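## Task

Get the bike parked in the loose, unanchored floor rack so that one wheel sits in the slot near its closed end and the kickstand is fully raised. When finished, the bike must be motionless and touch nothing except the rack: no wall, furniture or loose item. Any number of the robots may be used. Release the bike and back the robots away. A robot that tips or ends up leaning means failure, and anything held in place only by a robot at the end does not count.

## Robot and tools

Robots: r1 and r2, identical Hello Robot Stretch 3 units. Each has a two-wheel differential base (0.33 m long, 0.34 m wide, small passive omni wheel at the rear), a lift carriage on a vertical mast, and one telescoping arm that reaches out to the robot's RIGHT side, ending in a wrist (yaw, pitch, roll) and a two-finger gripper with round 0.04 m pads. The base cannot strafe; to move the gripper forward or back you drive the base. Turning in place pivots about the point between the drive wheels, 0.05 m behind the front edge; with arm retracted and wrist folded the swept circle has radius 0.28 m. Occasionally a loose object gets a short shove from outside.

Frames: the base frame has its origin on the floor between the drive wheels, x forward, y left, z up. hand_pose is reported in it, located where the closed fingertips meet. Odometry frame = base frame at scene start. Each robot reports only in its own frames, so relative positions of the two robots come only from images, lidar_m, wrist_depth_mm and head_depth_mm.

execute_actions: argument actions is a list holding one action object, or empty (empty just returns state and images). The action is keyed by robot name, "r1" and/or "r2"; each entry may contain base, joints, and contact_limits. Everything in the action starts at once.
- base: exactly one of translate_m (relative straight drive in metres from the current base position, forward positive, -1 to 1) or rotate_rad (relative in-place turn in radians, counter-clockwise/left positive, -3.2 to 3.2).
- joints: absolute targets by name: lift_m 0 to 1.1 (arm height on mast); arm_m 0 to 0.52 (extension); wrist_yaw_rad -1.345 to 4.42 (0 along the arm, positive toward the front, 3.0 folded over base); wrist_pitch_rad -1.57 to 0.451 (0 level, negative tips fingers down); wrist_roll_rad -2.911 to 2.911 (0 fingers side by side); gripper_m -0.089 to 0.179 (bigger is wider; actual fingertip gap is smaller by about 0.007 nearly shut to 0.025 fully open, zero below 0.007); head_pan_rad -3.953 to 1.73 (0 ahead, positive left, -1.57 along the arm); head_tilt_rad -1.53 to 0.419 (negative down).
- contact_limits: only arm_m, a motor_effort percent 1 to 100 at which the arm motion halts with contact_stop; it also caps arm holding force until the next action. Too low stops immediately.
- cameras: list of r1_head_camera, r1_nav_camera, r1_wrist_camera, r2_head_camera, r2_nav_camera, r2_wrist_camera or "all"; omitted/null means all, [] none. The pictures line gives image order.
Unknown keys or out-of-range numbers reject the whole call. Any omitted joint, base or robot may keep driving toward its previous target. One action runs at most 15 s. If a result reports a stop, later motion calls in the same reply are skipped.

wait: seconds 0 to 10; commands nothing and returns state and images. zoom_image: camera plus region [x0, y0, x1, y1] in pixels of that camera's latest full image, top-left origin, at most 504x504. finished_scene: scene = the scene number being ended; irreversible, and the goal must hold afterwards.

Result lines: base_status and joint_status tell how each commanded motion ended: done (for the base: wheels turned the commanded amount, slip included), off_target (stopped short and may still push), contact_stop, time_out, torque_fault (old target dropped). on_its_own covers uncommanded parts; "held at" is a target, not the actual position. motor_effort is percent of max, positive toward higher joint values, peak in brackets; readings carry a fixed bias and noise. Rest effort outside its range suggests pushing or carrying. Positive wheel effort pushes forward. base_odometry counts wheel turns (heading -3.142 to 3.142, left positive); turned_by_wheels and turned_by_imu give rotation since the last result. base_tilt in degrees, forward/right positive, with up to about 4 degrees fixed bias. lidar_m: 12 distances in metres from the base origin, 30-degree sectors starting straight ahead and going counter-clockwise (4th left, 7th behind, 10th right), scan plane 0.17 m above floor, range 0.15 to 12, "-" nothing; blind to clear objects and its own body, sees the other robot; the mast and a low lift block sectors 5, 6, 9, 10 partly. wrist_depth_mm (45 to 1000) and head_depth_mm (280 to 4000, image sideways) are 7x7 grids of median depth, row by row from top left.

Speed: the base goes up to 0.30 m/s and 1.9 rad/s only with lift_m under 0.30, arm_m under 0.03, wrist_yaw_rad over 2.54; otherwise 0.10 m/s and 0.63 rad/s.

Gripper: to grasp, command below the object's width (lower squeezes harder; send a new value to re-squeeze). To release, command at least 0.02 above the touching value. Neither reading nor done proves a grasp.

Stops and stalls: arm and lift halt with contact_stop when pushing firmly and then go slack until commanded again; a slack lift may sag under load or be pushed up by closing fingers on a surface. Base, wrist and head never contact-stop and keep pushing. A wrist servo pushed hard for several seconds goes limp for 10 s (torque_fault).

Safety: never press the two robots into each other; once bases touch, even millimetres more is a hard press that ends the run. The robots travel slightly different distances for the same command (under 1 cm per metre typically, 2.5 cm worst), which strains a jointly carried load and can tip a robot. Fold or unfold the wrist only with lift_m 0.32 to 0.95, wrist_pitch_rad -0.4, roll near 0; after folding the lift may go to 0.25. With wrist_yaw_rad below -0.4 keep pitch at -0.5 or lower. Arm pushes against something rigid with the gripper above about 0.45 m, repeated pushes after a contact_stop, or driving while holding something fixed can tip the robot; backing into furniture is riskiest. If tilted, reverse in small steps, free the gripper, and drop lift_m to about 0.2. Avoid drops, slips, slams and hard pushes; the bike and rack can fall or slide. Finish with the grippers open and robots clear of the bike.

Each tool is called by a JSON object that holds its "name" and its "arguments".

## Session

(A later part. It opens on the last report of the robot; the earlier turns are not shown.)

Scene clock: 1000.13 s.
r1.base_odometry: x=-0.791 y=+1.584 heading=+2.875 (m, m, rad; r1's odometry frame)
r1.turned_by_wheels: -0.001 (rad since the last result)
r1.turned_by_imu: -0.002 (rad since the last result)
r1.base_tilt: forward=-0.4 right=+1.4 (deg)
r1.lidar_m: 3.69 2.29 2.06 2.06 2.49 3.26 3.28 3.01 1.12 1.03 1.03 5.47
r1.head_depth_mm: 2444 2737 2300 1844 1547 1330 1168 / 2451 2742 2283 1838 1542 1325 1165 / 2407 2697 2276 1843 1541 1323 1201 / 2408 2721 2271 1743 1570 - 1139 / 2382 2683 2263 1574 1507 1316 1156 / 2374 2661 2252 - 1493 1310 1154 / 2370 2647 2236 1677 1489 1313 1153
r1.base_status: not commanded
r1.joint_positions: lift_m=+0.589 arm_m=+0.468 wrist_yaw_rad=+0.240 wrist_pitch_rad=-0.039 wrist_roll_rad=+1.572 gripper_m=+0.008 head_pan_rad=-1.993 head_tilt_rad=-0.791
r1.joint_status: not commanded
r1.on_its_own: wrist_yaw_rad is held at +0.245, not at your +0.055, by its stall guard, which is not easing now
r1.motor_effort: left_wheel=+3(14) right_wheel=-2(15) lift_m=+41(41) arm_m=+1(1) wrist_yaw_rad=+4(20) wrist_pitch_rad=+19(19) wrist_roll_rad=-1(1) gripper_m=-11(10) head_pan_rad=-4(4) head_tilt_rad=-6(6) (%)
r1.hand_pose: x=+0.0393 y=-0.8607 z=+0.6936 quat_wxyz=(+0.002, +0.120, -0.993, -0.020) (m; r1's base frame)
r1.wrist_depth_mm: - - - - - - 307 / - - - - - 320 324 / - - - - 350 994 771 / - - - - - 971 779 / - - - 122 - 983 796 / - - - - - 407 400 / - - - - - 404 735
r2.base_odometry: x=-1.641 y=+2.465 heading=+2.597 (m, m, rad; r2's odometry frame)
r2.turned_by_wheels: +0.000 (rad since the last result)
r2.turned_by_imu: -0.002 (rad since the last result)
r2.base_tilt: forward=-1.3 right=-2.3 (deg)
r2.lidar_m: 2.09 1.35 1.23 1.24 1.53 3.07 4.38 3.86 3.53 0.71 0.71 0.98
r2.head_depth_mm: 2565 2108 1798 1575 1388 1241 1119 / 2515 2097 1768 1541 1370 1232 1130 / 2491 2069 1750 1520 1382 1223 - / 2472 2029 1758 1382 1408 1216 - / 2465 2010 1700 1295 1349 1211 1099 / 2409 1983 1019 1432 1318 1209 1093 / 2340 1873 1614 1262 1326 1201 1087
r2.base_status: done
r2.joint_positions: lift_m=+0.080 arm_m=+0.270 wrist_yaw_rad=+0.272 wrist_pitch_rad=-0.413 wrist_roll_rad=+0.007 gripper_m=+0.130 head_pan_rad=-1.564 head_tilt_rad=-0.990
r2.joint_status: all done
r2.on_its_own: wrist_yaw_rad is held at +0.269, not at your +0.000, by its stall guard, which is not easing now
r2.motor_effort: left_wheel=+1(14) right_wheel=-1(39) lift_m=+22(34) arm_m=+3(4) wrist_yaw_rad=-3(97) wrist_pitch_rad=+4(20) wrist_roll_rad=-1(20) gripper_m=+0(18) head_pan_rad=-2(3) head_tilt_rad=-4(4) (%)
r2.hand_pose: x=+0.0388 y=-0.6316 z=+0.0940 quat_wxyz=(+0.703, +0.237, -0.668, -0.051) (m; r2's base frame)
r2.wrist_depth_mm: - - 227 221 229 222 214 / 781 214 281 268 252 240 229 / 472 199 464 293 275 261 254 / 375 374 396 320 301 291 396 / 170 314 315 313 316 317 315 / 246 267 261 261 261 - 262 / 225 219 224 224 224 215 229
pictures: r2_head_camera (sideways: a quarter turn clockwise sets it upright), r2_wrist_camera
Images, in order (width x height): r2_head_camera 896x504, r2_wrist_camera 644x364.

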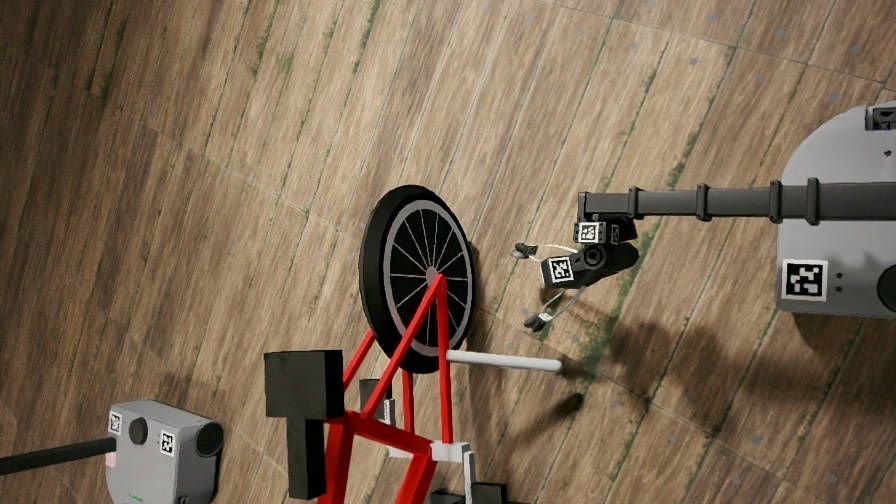

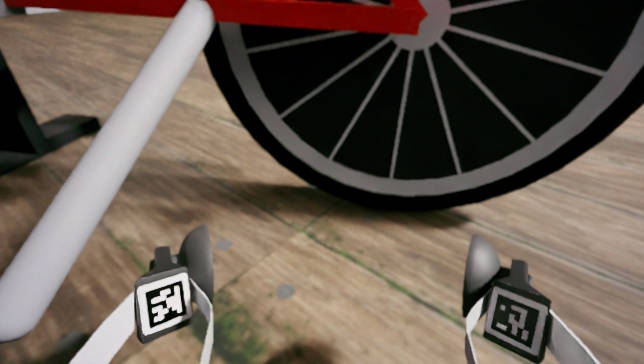

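{"name": "execute_actions", "arguments": {"actions": [{"r1": {"joints": {"gripper_m": 0.08, "wrist_yaw_rad": 0.24}}, "r2": {"joints": {"arm_m": 0.2, "lift_m": 0.15, "gripper_m": 0.0}}}], "cameras": []}}

{"name": "execute_actions", "arguments": {"actions": [{"r1": {"joints": {"arm_m": 0.0, "wrist_yaw_rad": 0.1}}, "r2": {"joints": {"wrist_yaw_rad": 2.0, "wrist_pitch_rad": 0.0, "arm_m": 0.25}}}], "cameras": []}}

{"name": "execute_actions", "arguments": {"actions": [{"r1": {"joints": {"wrist_roll_rad": 0.0, "wrist_pitch_rad": -0.4, "lift_m": 0.45, "gripper_m": 0.03}}, "r2": {"base": {"translate_m": 0.28}}}], "cameras": ["r2_head_camera"]}}

{"name": "execute_actions", "arguments": {"actions": [{"r1": {"joints": {"wrist_yaw_rad": 3.0}}, "r2": {"joints": {"lift_m": 0.02}}}], "cameras": ["r2_head_camera"]}}

Scene clock: 1066.33 s.
r1.base_odometry: x=-0.791 y=+1.584 heading=+2.874 (m, m, rad; r1's odometry frame)
r1.turned_by_wheels: +0.000 (rad since the last result)
r1.turned_by_imu: +0.000 (rad since the last result)
r1.base_tilt: forward=-0.4 right=+1.4 (deg)
r1.lidar_m: 3.68 2.29 2.06 2.06 2.49 3.28 3.28 3.02 1.11 1.03 1.03 5.47
r1.head_depth_mm: 2465 2751 2297 1847 1540 1330 1164 / 2438 2733 2281 1842 1544 1328 1160 / 2430 2704 2275 1838 1543 1328 1201 / 2414 2698 2259 1735 1572 - 1134 / 2392 2693 2263 1568 1510 1316 1159 / 2401 2669 2252 - 1498 1317 1154 / 2374 2629 2255 1570 1478 1313 1154
r1.base_status: not commanded
r1.joint_positions: lift_m=+0.589 arm_m=+0.468 wrist_yaw_rad=+0.240 wrist_pitch_rad=-0.027 wrist_roll_rad=+1.572 gripper_m=+0.080 head_pan_rad=-1.993 head_tilt_rad=-0.791
r1.joint_status: all done
r1.motor_effort: left_wheel=+2(4) right_wheel=-2(3) lift_m=+41(41) arm_m=+1(1) wrist_yaw_rad=+0(1) wrist_pitch_rad=+13(18) wrist_roll_rad=-2(2) gripper_m=+0(81) head_pan_rad=-3(3) head_tilt_rad=-6(7) (%)
r1.hand_pose: x=+0.0394 y=-0.8610 z=+0.6965 quat_wxyz=(+0.001, +0.120, -0.993, -0.014) (m; r1's base frame)
r1.wrist_depth_mm: - - - - - - 310 / - - - - - 322 322 / - - - - - 970 800 / - - - - - 978 795 / - - - 144 - - 814 / - - - - - 811 404 / - - - - - 416 769
r2.base_odometry: x=-1.641 y=+2.465 heading=+2.597 (m, m, rad; r2's odometry frame)
r2.turned_by_wheels: +0.000 (rad since the last result)
r2.turned_by_imu: -0.001 (rad since the last result)
r2.base_tilt: forward=-1.5 right=-2.3 (deg)
r2.lidar_m: 2.09 1.35 1.23 1.24 1.53 3.08 4.38 3.85 3.53 0.71 0.71 0.98
r2.head_depth_mm: 2606 2102 1775 1559 1375 1234 1129 / 2526 2068 1781 1545 1370 1235 1137 / 2477 2046 1767 1495 1367 1228 - / 2466 2067 1745 1377 1369 1215 - / 2459 2027 1720 1289 1349 1211 1099 / 2392 1975 1025 1430 1318 1199 1095 / 2314 1866 1624 1320 1339 1198 1094
r2.base_status: not commanded
r2.joint_positions: lift_m=+0.150 arm_m=+0.200 wrist_yaw_rad=+0.271 wrist_pitch_rad=-0.413 wrist_roll_rad=+0.006 gripper_m=+0.000 head_pan_rad=-1.564 head_tilt_rad=-0.990
r2.joint_status: all done
r2.on_its_own: wrist_yaw_rad is held at +0.269, not at your +0.000, by its stall guard, which is not easing now
r2.motor_effort: left_wheel=+1(0) right_wheel=-1(0) lift_m=+31(34) arm_m=-6(5) wrist_yaw_rad=-3(3) wrist_pitch_rad=+4(4) wrist_roll_rad=-1(1) gripper_m=-3(80) head_pan_rad=-2(2) head_tilt_rad=-4(3) (%)
r2.hand_pose: x=+0.0388 y=-0.5622 z=+0.1634 quat_wxyz=(+0.703, +0.237, -0.668, -0.051) (m; r2's base frame)
r2.wrist_depth_mm: - 362 451 306 288 276 267 / 321 401 340 319 306 299 290 / 490 699 618 365 345 323 618 / 465 520 495 406 380 359 526 / 416 418 399 434 402 415 420 / 348 325 350 - 347 349 348 / 299 298 297 289 288 299 302
pictures: none
No camera images: the call's "cameras" was empty. Leave "cameras" out to get every camera's image.

Scene clock: 1070.93 s.
r1.base_odometry: x=-0.791 y=+1.584 heading=+2.874 (m, m, rad; r1's odometry frame)
r1.turned_by_wheels: +0.000 (rad since the last result)
r1.turned_by_imu: +0.000 (rad since the last result)
r1.base_tilt: forward=-0.4 right=+1.4 (deg)
r1.lidar_m: 3.69 2.30 2.06 2.07 2.49 3.27 3.29 3.02 1.11 1.03 1.03 5.45
r1.head_depth_mm: 2476 2787 2291 1849 1538 1326 1165 / 2441 2745 2279 1833 1547 1324 1156 / 2431 2724 2261 1846 1546 1326 - / 2432 2707 2275 1742 1543 1329 - / 2403 2661 2258 1562 1525 1324 - / 2384 2661 2255 1435 1492 1319 1164 / 2372 2634 2237 1368 1496 1314 1156
r1.base_status: not commanded
r1.joint_positions: lift_m=+0.589 arm_m=+0.002 wrist_yaw_rad=+0.102 wrist_pitch_rad=-0.026 wrist_roll_rad=+1.572 gripper_m=+0.080 head_pan_rad=-1.993 head_tilt_rad=-0.791
r1.joint_status: all done
joint sent to its limit — the command would take r1.arm_m past its lower limit, so that joint was sent only as far as its limit.
r1.motor_effort: left_wheel=+2(1) right_wheel=-1(2) lift_m=+41(41) arm_m=-4(6) wrist_yaw_rad=-2(3) wrist_pitch_rad=+13(13) wrist_roll_rad=-1(1) gripper_m=+1(0) head_pan_rad=-3(3) head_tilt_rad=-6(5) (%)
r1.hand_pose: x=+0.0046 y=-0.4012 z=+0.6968 quat_wxyz=(+0.000, +0.051, -0.999, -0.013) (m; r1's base frame)
r1.wrist_depth_mm: - - - - - 754 731 / - - - - - 795 735 / - - - - - - 769 / - - - - - 995 784 / - - - - - 848 807 / - - - - - 839 824 / - - - - - 868 816
r2.base_odometry: x=-1.641 y=+2.465 heading=+2.597 (m, m, rad; r2's odometry frame)
r2.turned_by_wheels: +0.000 (rad since the last result)
r2.turned_by_imu: -0.001 (rad since the last result)
r2.base_tilt: forward=-1.4 right=-2.3 (deg)
r2.lidar_m: 2.09 1.35 1.23 1.24 1.53 3.06 4.36 3.86 3.52 0.71 0.71 0.98
r2.head_depth_mm: 2572 2106 1769 1556 1384 1245 1119 / 2522 2087 1784 1547 1374 1231 1128 / 2514 2075 1762 1505 1381 1230 - / 2445 2055 1750 1372 1395 1211 - / 2422 2011 1695 1285 1375 1210 1100 / 2428 1950 1027 1427 1325 1202 1099 / 2345 1878 1612 1423 1333 1205 1087
r2.base_status: not commanded
r2.joint_positions: lift_m=+0.150 arm_m=+0.250 wrist_yaw_rad=+1.997 wrist_pitch_rad=-0.021 wrist_roll_rad=+0.006 gripper_m=+0.000 head_pan_rad=-1.564 head_tilt_rad=-0.990
r2.joint_status: all done
r2.motor_effort: left_wheel=+1(1) right_wheel=-1(0) lift_m=+31(31) arm_m=+7(6) wrist_yaw_rad=+4(5) wrist_pitch_rad=+7(7) wrist_roll_rad=-1(1) gripper_m=-2(2) head_pan_rad=-2(3) head_tilt_rad=-3(3) (%)
r2.hand_pose: x=+0.2115 y=-0.2889 z=+0.2588 quat_wxyz=(+0.388, +0.600, -0.377, +0.588) (m; r2's base frame)
r2.wrist_depth_mm: - - - - - - - / - - - - - - - / - - - - - - - / - - - - - - - / 916 928 928 - 990 - 933 / 641 650 639 - 666 672 667 / 491 489 491 471 471 507 504
pictures: none
No camera images: the call's "cameras" was empty. Leave "cameras" out to get every camera's image.

Scene clock: 1074.90 s.
r1.base_odometry: x=-0.791 y=+1.584 heading=+2.874 (m, m, rad; r1's odometry frame)
r1.turned_by_wheels: +0.000 (rad since the last result)
r1.turned_by_imu: +0.000 (rad since the last result)
r1.base_tilt: forward=-0.4 right=+1.4 (deg)
r1.lidar_m: 3.69 2.29 2.05 2.07 2.49 3.27 3.28 3.03 1.12 1.03 1.03 5.44
r1.head_depth_mm: 2469 2784 2291 1838 1546 1332 1167 / 2456 2724 2289 1843 1549 1330 1163 / 2434 2701 2281 1834 1543 1328 1181 / 2428 2735 2251 1732 1528 1314 1176 / 2375 2688 2258 1553 1535 1316 1194 / 2382 2674 2266 1438 1495 1315 1153 / 2367 2626 2234 1367 1494 1310 1151
r1.base_status: not commanded
r1.joint_positions: lift_m=+0.451 arm_m=+0.002 wrist_yaw_rad=+0.102 wrist_pitch_rad=-0.413 wrist_roll_rad=+0.007 gripper_m=+0.030 head_pan_rad=-1.993 head_tilt_rad=-0.791
r1.joint_status: all done
r1.motor_effort: left_wheel=+1(2) right_wheel=-1(2) lift_m=+9(40) arm_m=-4(4) wrist_yaw_rad=-2(1) wrist_pitch_rad=+7(12) wrist_roll_rad=-3(5) gripper_m=-1(77) head_pan_rad=-4(4) head_tilt_rad=-6(6) (%)
r1.hand_pose: x=+0.0013 y=-0.3708 z=+0.4645 quat_wxyz=(+0.697, +0.180, -0.686, -0.111) (m; r1's base frame)
r1.wrist_depth_mm: - - - - - - - / - 779 - - 801 - - / - 841 844 942 904 925 - / - 947 994 973 924 937 922 / 859 859 828 810 797 786 773 / 733 722 686 671 650 663 650 / 619 623 609 593 586 580 562
r2.base_odometry: x=-1.880 y=+2.610 heading=+2.597 (m, m, rad; r2's odometry frame)
r2.turned_by_wheels: +0.000 (rad since the last result)
r2.turned_by_imu: -0.002 (rad since the last result)
r2.base_tilt: forward=-1.5 right=-2.3 (deg)
r2.lidar_m: 1.91 1.24 1.13 1.14 1.40 2.82 4.64 4.00 0.81 0.69 0.77 4.16
r2.head_depth_mm: 2607 2104 1770 1533 1379 1239 1118 / 2515 2112 1778 1368 1374 1232 1136 / 2508 2066 1668 1295 1380 1225 - / 2504 2057 1076 1484 1380 1222 - / 2369 1887 1664 1449 1361 1205 1101 / 2359 1865 1620 1301 1351 1198 1099 / 2432 1987 1654 1225 1328 1201 1090
r2.base_status: done
r2.joint_positions: lift_m=+0.150 arm_m=+0.250 wrist_yaw_rad=+1.997 wrist_pitch_rad=-0.021 wrist_roll_rad=+0.006 gripper_m=+0.000 head_pan_rad=-1.564 head_tilt_rad=-0.990
r2.joint_status: not commanded
r2.motor_effort: left_wheel=+0(3) right_wheel=-1(4) lift_m=+31(31) arm_m=+7(7) wrist_yaw_rad=+4(4) wrist_pitch_rad=+7(7) wrist_roll_rad=-1(1) gripper_m=-1(2) head_pan_rad=-2(2) head_tilt_rad=-3(3) (%)
r2.hand_pose: x=+0.2114 y=-0.2888 z=+0.2589 quat_wxyz=(+0.388, +0.600, -0.377, +0.589) (m; r2's base frame)
r2.wrist_depth_mm: - - - - - - - / - - - - - - - / - - - - - - - / - - - - - - - / 925 940 926 - 965 - - / 648 650 646 - 660 678 671 / 487 494 495 473 472 509 510
pictures: r2_head_camera (sideways: a quarter turn clockwise sets it upright)
Images, in order (width x height): r2_head_camera 896x504.

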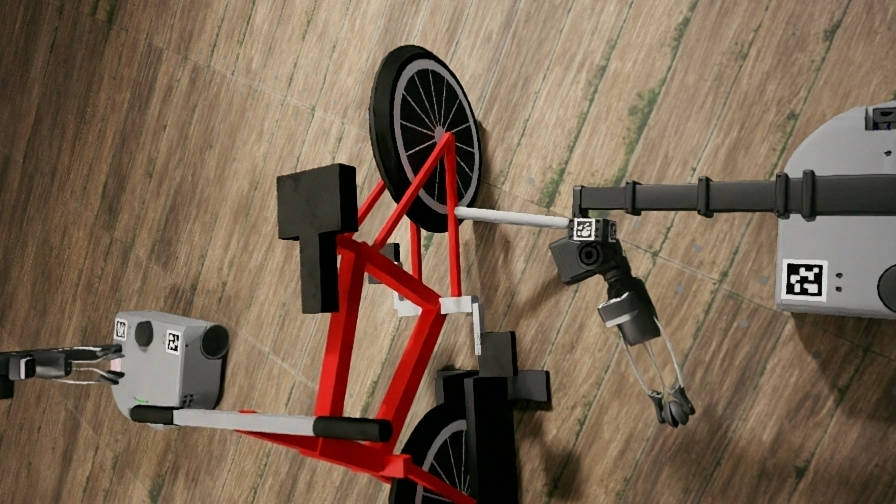

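Scene clock: 1077.37 s.
r1.base_odometry: x=-0.791 y=+1.584 heading=+2.874 (m, m, rad; r1's odometry frame)
r1.turned_by_wheels: +0.000 (rad since the last result)
r1.turned_by_imu: +0.000 (rad since the last result)
r1.base_tilt: forward=-0.4 right=+1.4 (deg)
r1.lidar_m: 3.69 2.29 2.06 2.06 2.50 3.27 3.29 3.00 1.12 1.04 1.03 5.46
r1.head_depth_mm: 2466 2749 2284 1849 1544 1329 1163 / 2429 2728 2299 1836 1546 1328 1165 / 2432 2747 2279 1842 1533 1327 1184 / 2398 2702 2241 1742 1529 1325 1180 / 2422 2681 2262 1560 1530 1321 1156 / 2399 2649 2276 1429 1497 1315 1149 / 2368 2651 2238 1363 1483 1307 1156
r1.base_status: not commanded
r1.joint_positions: lift_m=+0.451 arm_m=+0.002 wrist_yaw_rad=+2.997 wrist_pitch_rad=-0.413 wrist_roll_rad=+0.006 gripper_m=+0.030 head_pan_rad=-1.993 head_tilt_rad=-0.791
r1.joint_status: all done
r1.motor_effort: left_wheel=+2(2) right_wheel=-2(2) lift_m=+9(9) arm_m=-3(4) wrist_yaw_rad=+2(2) wrist_pitch_rad=+6(6) wrist_roll_rad=-3(4) gripper_m=+0(0) head_pan_rad=-3(3) head_tilt_rad=-7(7) (%)
r1.hand_pose: x=+0.0112 y=+0.0756 z=+0.4645 quat_wxyz=(+0.195, +0.702, +0.094, +0.678) (m; r1's base frame)
r1.wrist_depth_mm: - - - - - - - / - - - - - - - / - - - - - - - / - - - - 957 941 918 / 880 836 - 814 826 787 761 / 732 718 691 667 650 660 647 / 624 619 - 606 581 573 559
r2.base_odometry: x=-1.880 y=+2.610 heading=+2.597 (m, m, rad; r2's odometry frame)
r2.turned_by_wheels: +0.000 (rad since the last result)
r2.turned_by_imu: +0.000 (rad since the last result)
r2.base_tilt: forward=-1.3 right=-2.3 (deg)
r2.lidar_m: 1.92 1.24 1.13 1.14 1.40 2.82 4.65 3.96 0.81 0.69 0.76 4.14
r2.head_depth_mm: 2567 2095 1799 1526 1382 1235 1119 / 2538 2060 1776 1351 1371 1236 1136 / 2481 2069 1649 1288 1367 1224 - / 2442 2058 1071 1475 1368 1221 - / 2358 1903 1665 1447 1345 1186 1103 / 2447 1873 1627 1323 1341 1201 1097 / 2381 2001 1635 1226 1330 1205 1089
r2.base_status: not commanded
r2.joint_positions: lift_m=+0.020 arm_m=+0.250 wrist_yaw_rad=+1.997 wrist_pitch_rad=-0.021 wrist_roll_rad=+0.006 gripper_m=+0.000 head_pan_rad=-1.564 head_tilt_rad=-0.990
r2.joint_status: all done
r2.motor_effort: left_wheel=+1(1) right_wheel=-1(1) lift_m=+19(28) arm_m=+6(7) wrist_yaw_rad=+3(3) wrist_pitch_rad=+7(7) wrist_roll_rad=-1(1) gripper_m=-3(2) head_pan_rad=-2(2) head_tilt_rad=-4(3) (%)
r2.hand_pose: x=+0.2115 y=-0.2888 z=+0.1297 quat_wxyz=(+0.388, +0.600, -0.378, +0.589) (m; r2's base frame)
r2.wrist_depth_mm: - - - - - - - / - - - - - - - / - - - - - - - / - - - - - - - / 565 569 577 654 599 608 612 / 385 389 390 - 400 409 409 / 295 294 295 285 289 305 309
pictures: r2_head_camera (sideways: a quarter turn clockwise sets it upright)
Images, in order (width x height): r2_head_camera 896x504.

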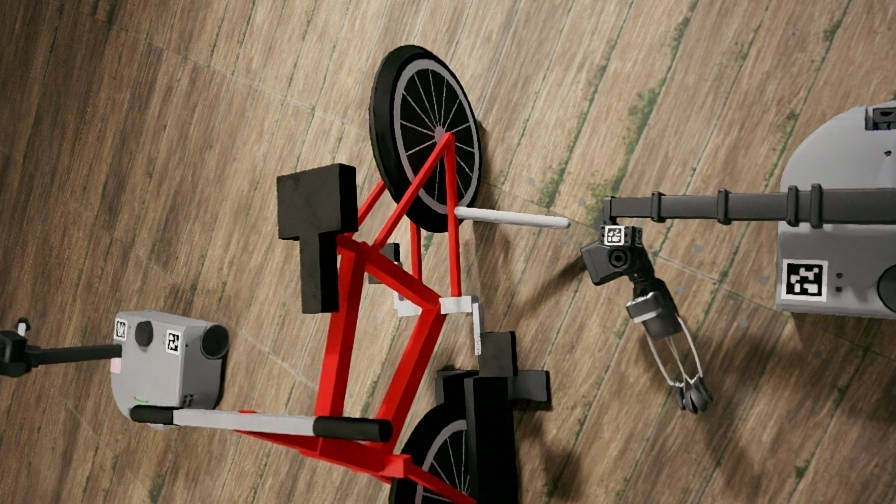

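{"name": "execute_actions", "arguments": {"actions": [{"r1": {"joints": {"lift_m": 0.26, "head_pan_rad": -1.57, "head_tilt_rad": -0.8}}, "r2": {"base": {"translate_m": 0.02}}}], "cameras": []}}

{"name": "execute_actions", "arguments": {"actions": [{"r1": {"base": {"translate_m": 1.0}}, "r2": {"joints": {"arm_m": 0.45}}}], "cameras": ["r2_head_camera", "r1_nav_camera"]}}

Scene clock: 1093.27 s.
r1.base_odometry: x=-0.791 y=+1.584 heading=+2.874 (m, m, rad; r1's odometry frame)
r1.turned_by_wheels: +0.000 (rad since the last result)
r1.turned_by_imu: -0.001 (rad since the last result)
r1.base_tilt: forward=-0.3 right=+1.5 (deg)
r1.lidar_m: 3.71 2.29 2.06 2.06 2.49 3.28 3.27 3.03 1.12 1.04 1.03 5.45
r1.head_depth_mm: 2331 2596 2312 1833 1541 1327 1160 / 2383 2641 2280 1545 1537 1328 1163 / 2473 2751 2283 1465 1532 1319 1161 / 2544 2771 2127 1479 1523 1322 1156 / 2671 2872 2125 1732 1533 1316 1157 / 2711 2841 1912 1574 1494 1317 1153 / 2888 2901 2254 1389 1482 1306 1152
r1.base_status: not commanded
r1.joint_positions: lift_m=+0.261 arm_m=+0.002 wrist_yaw_rad=+2.997 wrist_pitch_rad=-0.414 wrist_roll_rad=+0.006 gripper_m=+0.030 head_pan_rad=-1.577 head_tilt_rad=-0.791
r1.joint_status: all done
r1.motor_effort: left_wheel=+2(2) right_wheel=-1(2) lift_m=+9(8) arm_m=-3(4) wrist_yaw_rad=+3(2) wrist_pitch_rad=+6(7) wrist_roll_rad=-3(3) gripper_m=-1(1) head_pan_rad=+4(35) head_tilt_rad=-6(6) (%)
r1.hand_pose: x=+0.0111 y=+0.0756 z=+0.2744 quat_wxyz=(+0.195, +0.702, +0.095, +0.678) (m; r1's base frame)
r1.wrist_depth_mm: - - - - - - - / - - - - - - - / 995 952 888 854 855 805 761 / 730 714 689 675 643 621 617 / 592 580 - 560 549 525 514 / 496 510 - - 437 443 431 / 435 - - - 390 384 378
r2.base_odometry: x=-1.897 y=+2.621 heading=+2.597 (m, m, rad; r2's odometry frame)
r2.turned_by_wheels: +0.000 (rad since the last result)
r2.turned_by_imu: -0.001 (rad since the last result)
r2.base_tilt: forward=-1.3 right=-2.3 (deg)
r2.lidar_m: 1.91 1.23 1.12 1.13 1.39 2.79 4.65 3.99 0.80 0.69 0.76 4.13
r2.head_depth_mm: 2549 2099 1797 1504 1380 1250 1122 / 2512 2081 1774 1355 1370 1231 1139 / 2496 2090 1042 1304 1363 1223 - / 2509 2036 1084 1480 1374 1227 - / 2296 1919 1736 1444 1357 1197 1104 / 1969 1849 1100 1310 1346 1205 1100 / 2412 1982 1719 1215 1335 1193 1086
r2.base_status: done
r2.joint_positions: lift_m=+0.020 arm_m=+0.250 wrist_yaw_rad=+1.997 wrist_pitch_rad=-0.021 wrist_roll_rad=+0.006 gripper_m=+0.000 head_pan_rad=-1.564 head_tilt_rad=-0.990
r2.joint_status: not commanded
r2.motor_effort: left_wheel=+1(4) right_wheel=+0(4) lift_m=+18(19) arm_m=+6(6) wrist_yaw_rad=+3(3) wrist_pitch_rad=+7(7) wrist_roll_rad=-1(1) gripper_m=-2(2) head_pan_rad=-2(2) head_tilt_rad=-4(3) (%)
r2.hand_pose: x=+0.2114 y=-0.2888 z=+0.1297 quat_wxyz=(+0.388, +0.600, -0.378, +0.589) (m; r2's base frame)
r2.wrist_depth_mm: - - - - - - - / - - - - - - - / - - - - - - - / - - - - - - - / 558 566 571 650 594 605 606 / 392 390 389 - 401 403 406 / 294 294 294 284 287 305 307
pictures: none
No camera images: the call's "cameras" was empty. Leave "cameras" out to get every camera's image.

Scene clock: 1098.37 s.
r1.base_odometry: x=-1.755 y=+1.848 heading=+2.874 (m, m, rad; r1's odometry frame)
r1.turned_by_wheels: +0.000 (rad since the last result)
r1.turned_by_imu: +0.006 (rad since the last result)
r1.base_tilt: forward=-0.4 right=+1.4 (deg)
r1.lidar_m: 3.08 1.93 1.73 1.74 2.11 4.05 4.23 1.47 0.96 3.03 3.68 4.53
r1.head_depth_mm: 2581 2764 1999 1853 1480 1334 1166 / 2695 2894 2141 1847 1464 1330 1160 / 2775 2990 2278 1836 1544 1320 1162 / 2900 3000 2261 1833 1538 1319 1164 / 3016 2937 2260 1823 1528 1321 1156 / 3119 2970 2243 1808 1523 1323 1152 / 3232 2932 2232 1808 1524 1309 1153
r1.base_status: done
r1.joint_positions: lift_m=+0.261 arm_m=+0.002 wrist_yaw_rad=+2.998 wrist_pitch_rad=-0.414 wrist_roll_rad=+0.006 gripper_m=+0.030 head_pan_rad=-1.577 head_tilt_rad=-0.791
r1.joint_status: not commanded
r1.motor_effort: left_wheel=+0(11) right_wheel=+0(4) lift_m=+9(9) arm_m=-3(3) wrist_yaw_rad=+2(2) wrist_pitch_rad=+7(6) wrist_roll_rad=-3(3) gripper_m=+0(0) head_pan_rad=+4(4) head_tilt_rad=-6(6) (%)
r1.hand_pose: x=+0.0110 y=+0.0756 z=+0.2744 quat_wxyz=(+0.195, +0.702, +0.095, +0.678) (m; r1's base frame)
r1.wrist_depth_mm: - - - - - - - / - - - - - - - / 968 936 887 877 843 801 774 / 720 712 675 681 646 630 609 / 595 581 - 566 547 517 504 / 492 503 - - 440 445 435 / 434 - - - 392 385 377
r2.base_odometry: x=-1.897 y=+2.621 heading=+2.597 (m, m, rad; r2's odometry frame)
r2.turned_by_wheels: +0.000 (rad since the last result)
r2.turned_by_imu: -0.001 (rad since the last result)
r2.base_tilt: forward=-1.5 right=-2.2 (deg)
r2.lidar_m: 1.91 1.23 1.12 1.13 1.40 2.80 4.65 3.96 0.80 0.69 0.76 4.13
r2.head_depth_mm: 2395 1883 1773 1503 1379 1242 1119 / 2548 2070 1785 1348 1367 1224 1127 / 2492 2082 1035 1300 1355 1223 - / 2464 2029 1076 1503 1345 1220 - / 2469 2050 1742 1445 1322 1208 1097 / 2462 1926 1096 1307 1351 1206 1095 / 2389 1996 1704 1218 1334 1197 1089
r2.base_status: not commanded
r2.joint_positions: lift_m=+0.020 arm_m=+0.450 wrist_yaw_rad=+1.998 wrist_pitch_rad=-0.021 wrist_roll_rad=+0.006 gripper_m=+0.000 head_pan_rad=-1.564 head_tilt_rad=-0.990
r2.joint_status: all done
r2.motor_effort: left_wheel=+0(0) right_wheel=-1(1) lift_m=+18(18) arm_m=+7(6) wrist_yaw_rad=+2(3) wrist_pitch_rad=+7(7) wrist_roll_rad=-1(1) gripper_m=-1(2) head_pan_rad=-2(2) head_tilt_rad=-3(4) (%)
r2.hand_pose: x=+0.2114 y=-0.4887 z=+0.1297 quat_wxyz=(+0.388, +0.600, -0.377, +0.589) (m; r2's base frame)
r2.wrist_depth_mm: - - - - - - - / - - - - - - - / - - - - - - 406 / - - - - - - 357 / 568 572 576 656 593 546 346 / 384 385 392 - 402 404 336 / 293 296 296 283 286 305 291
pictures: r1_nav_camera (sideways: a quarter turn counterclockwise sets it upright), r2_head_camera (sideways: a quarter turn clockwise sets it upright)
Images, in order (width x height): r1_nav_camera 672x504, r2_head_camera 896x504.

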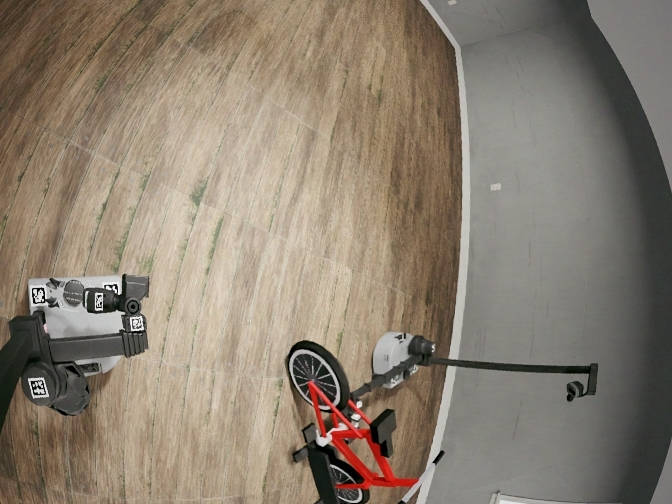

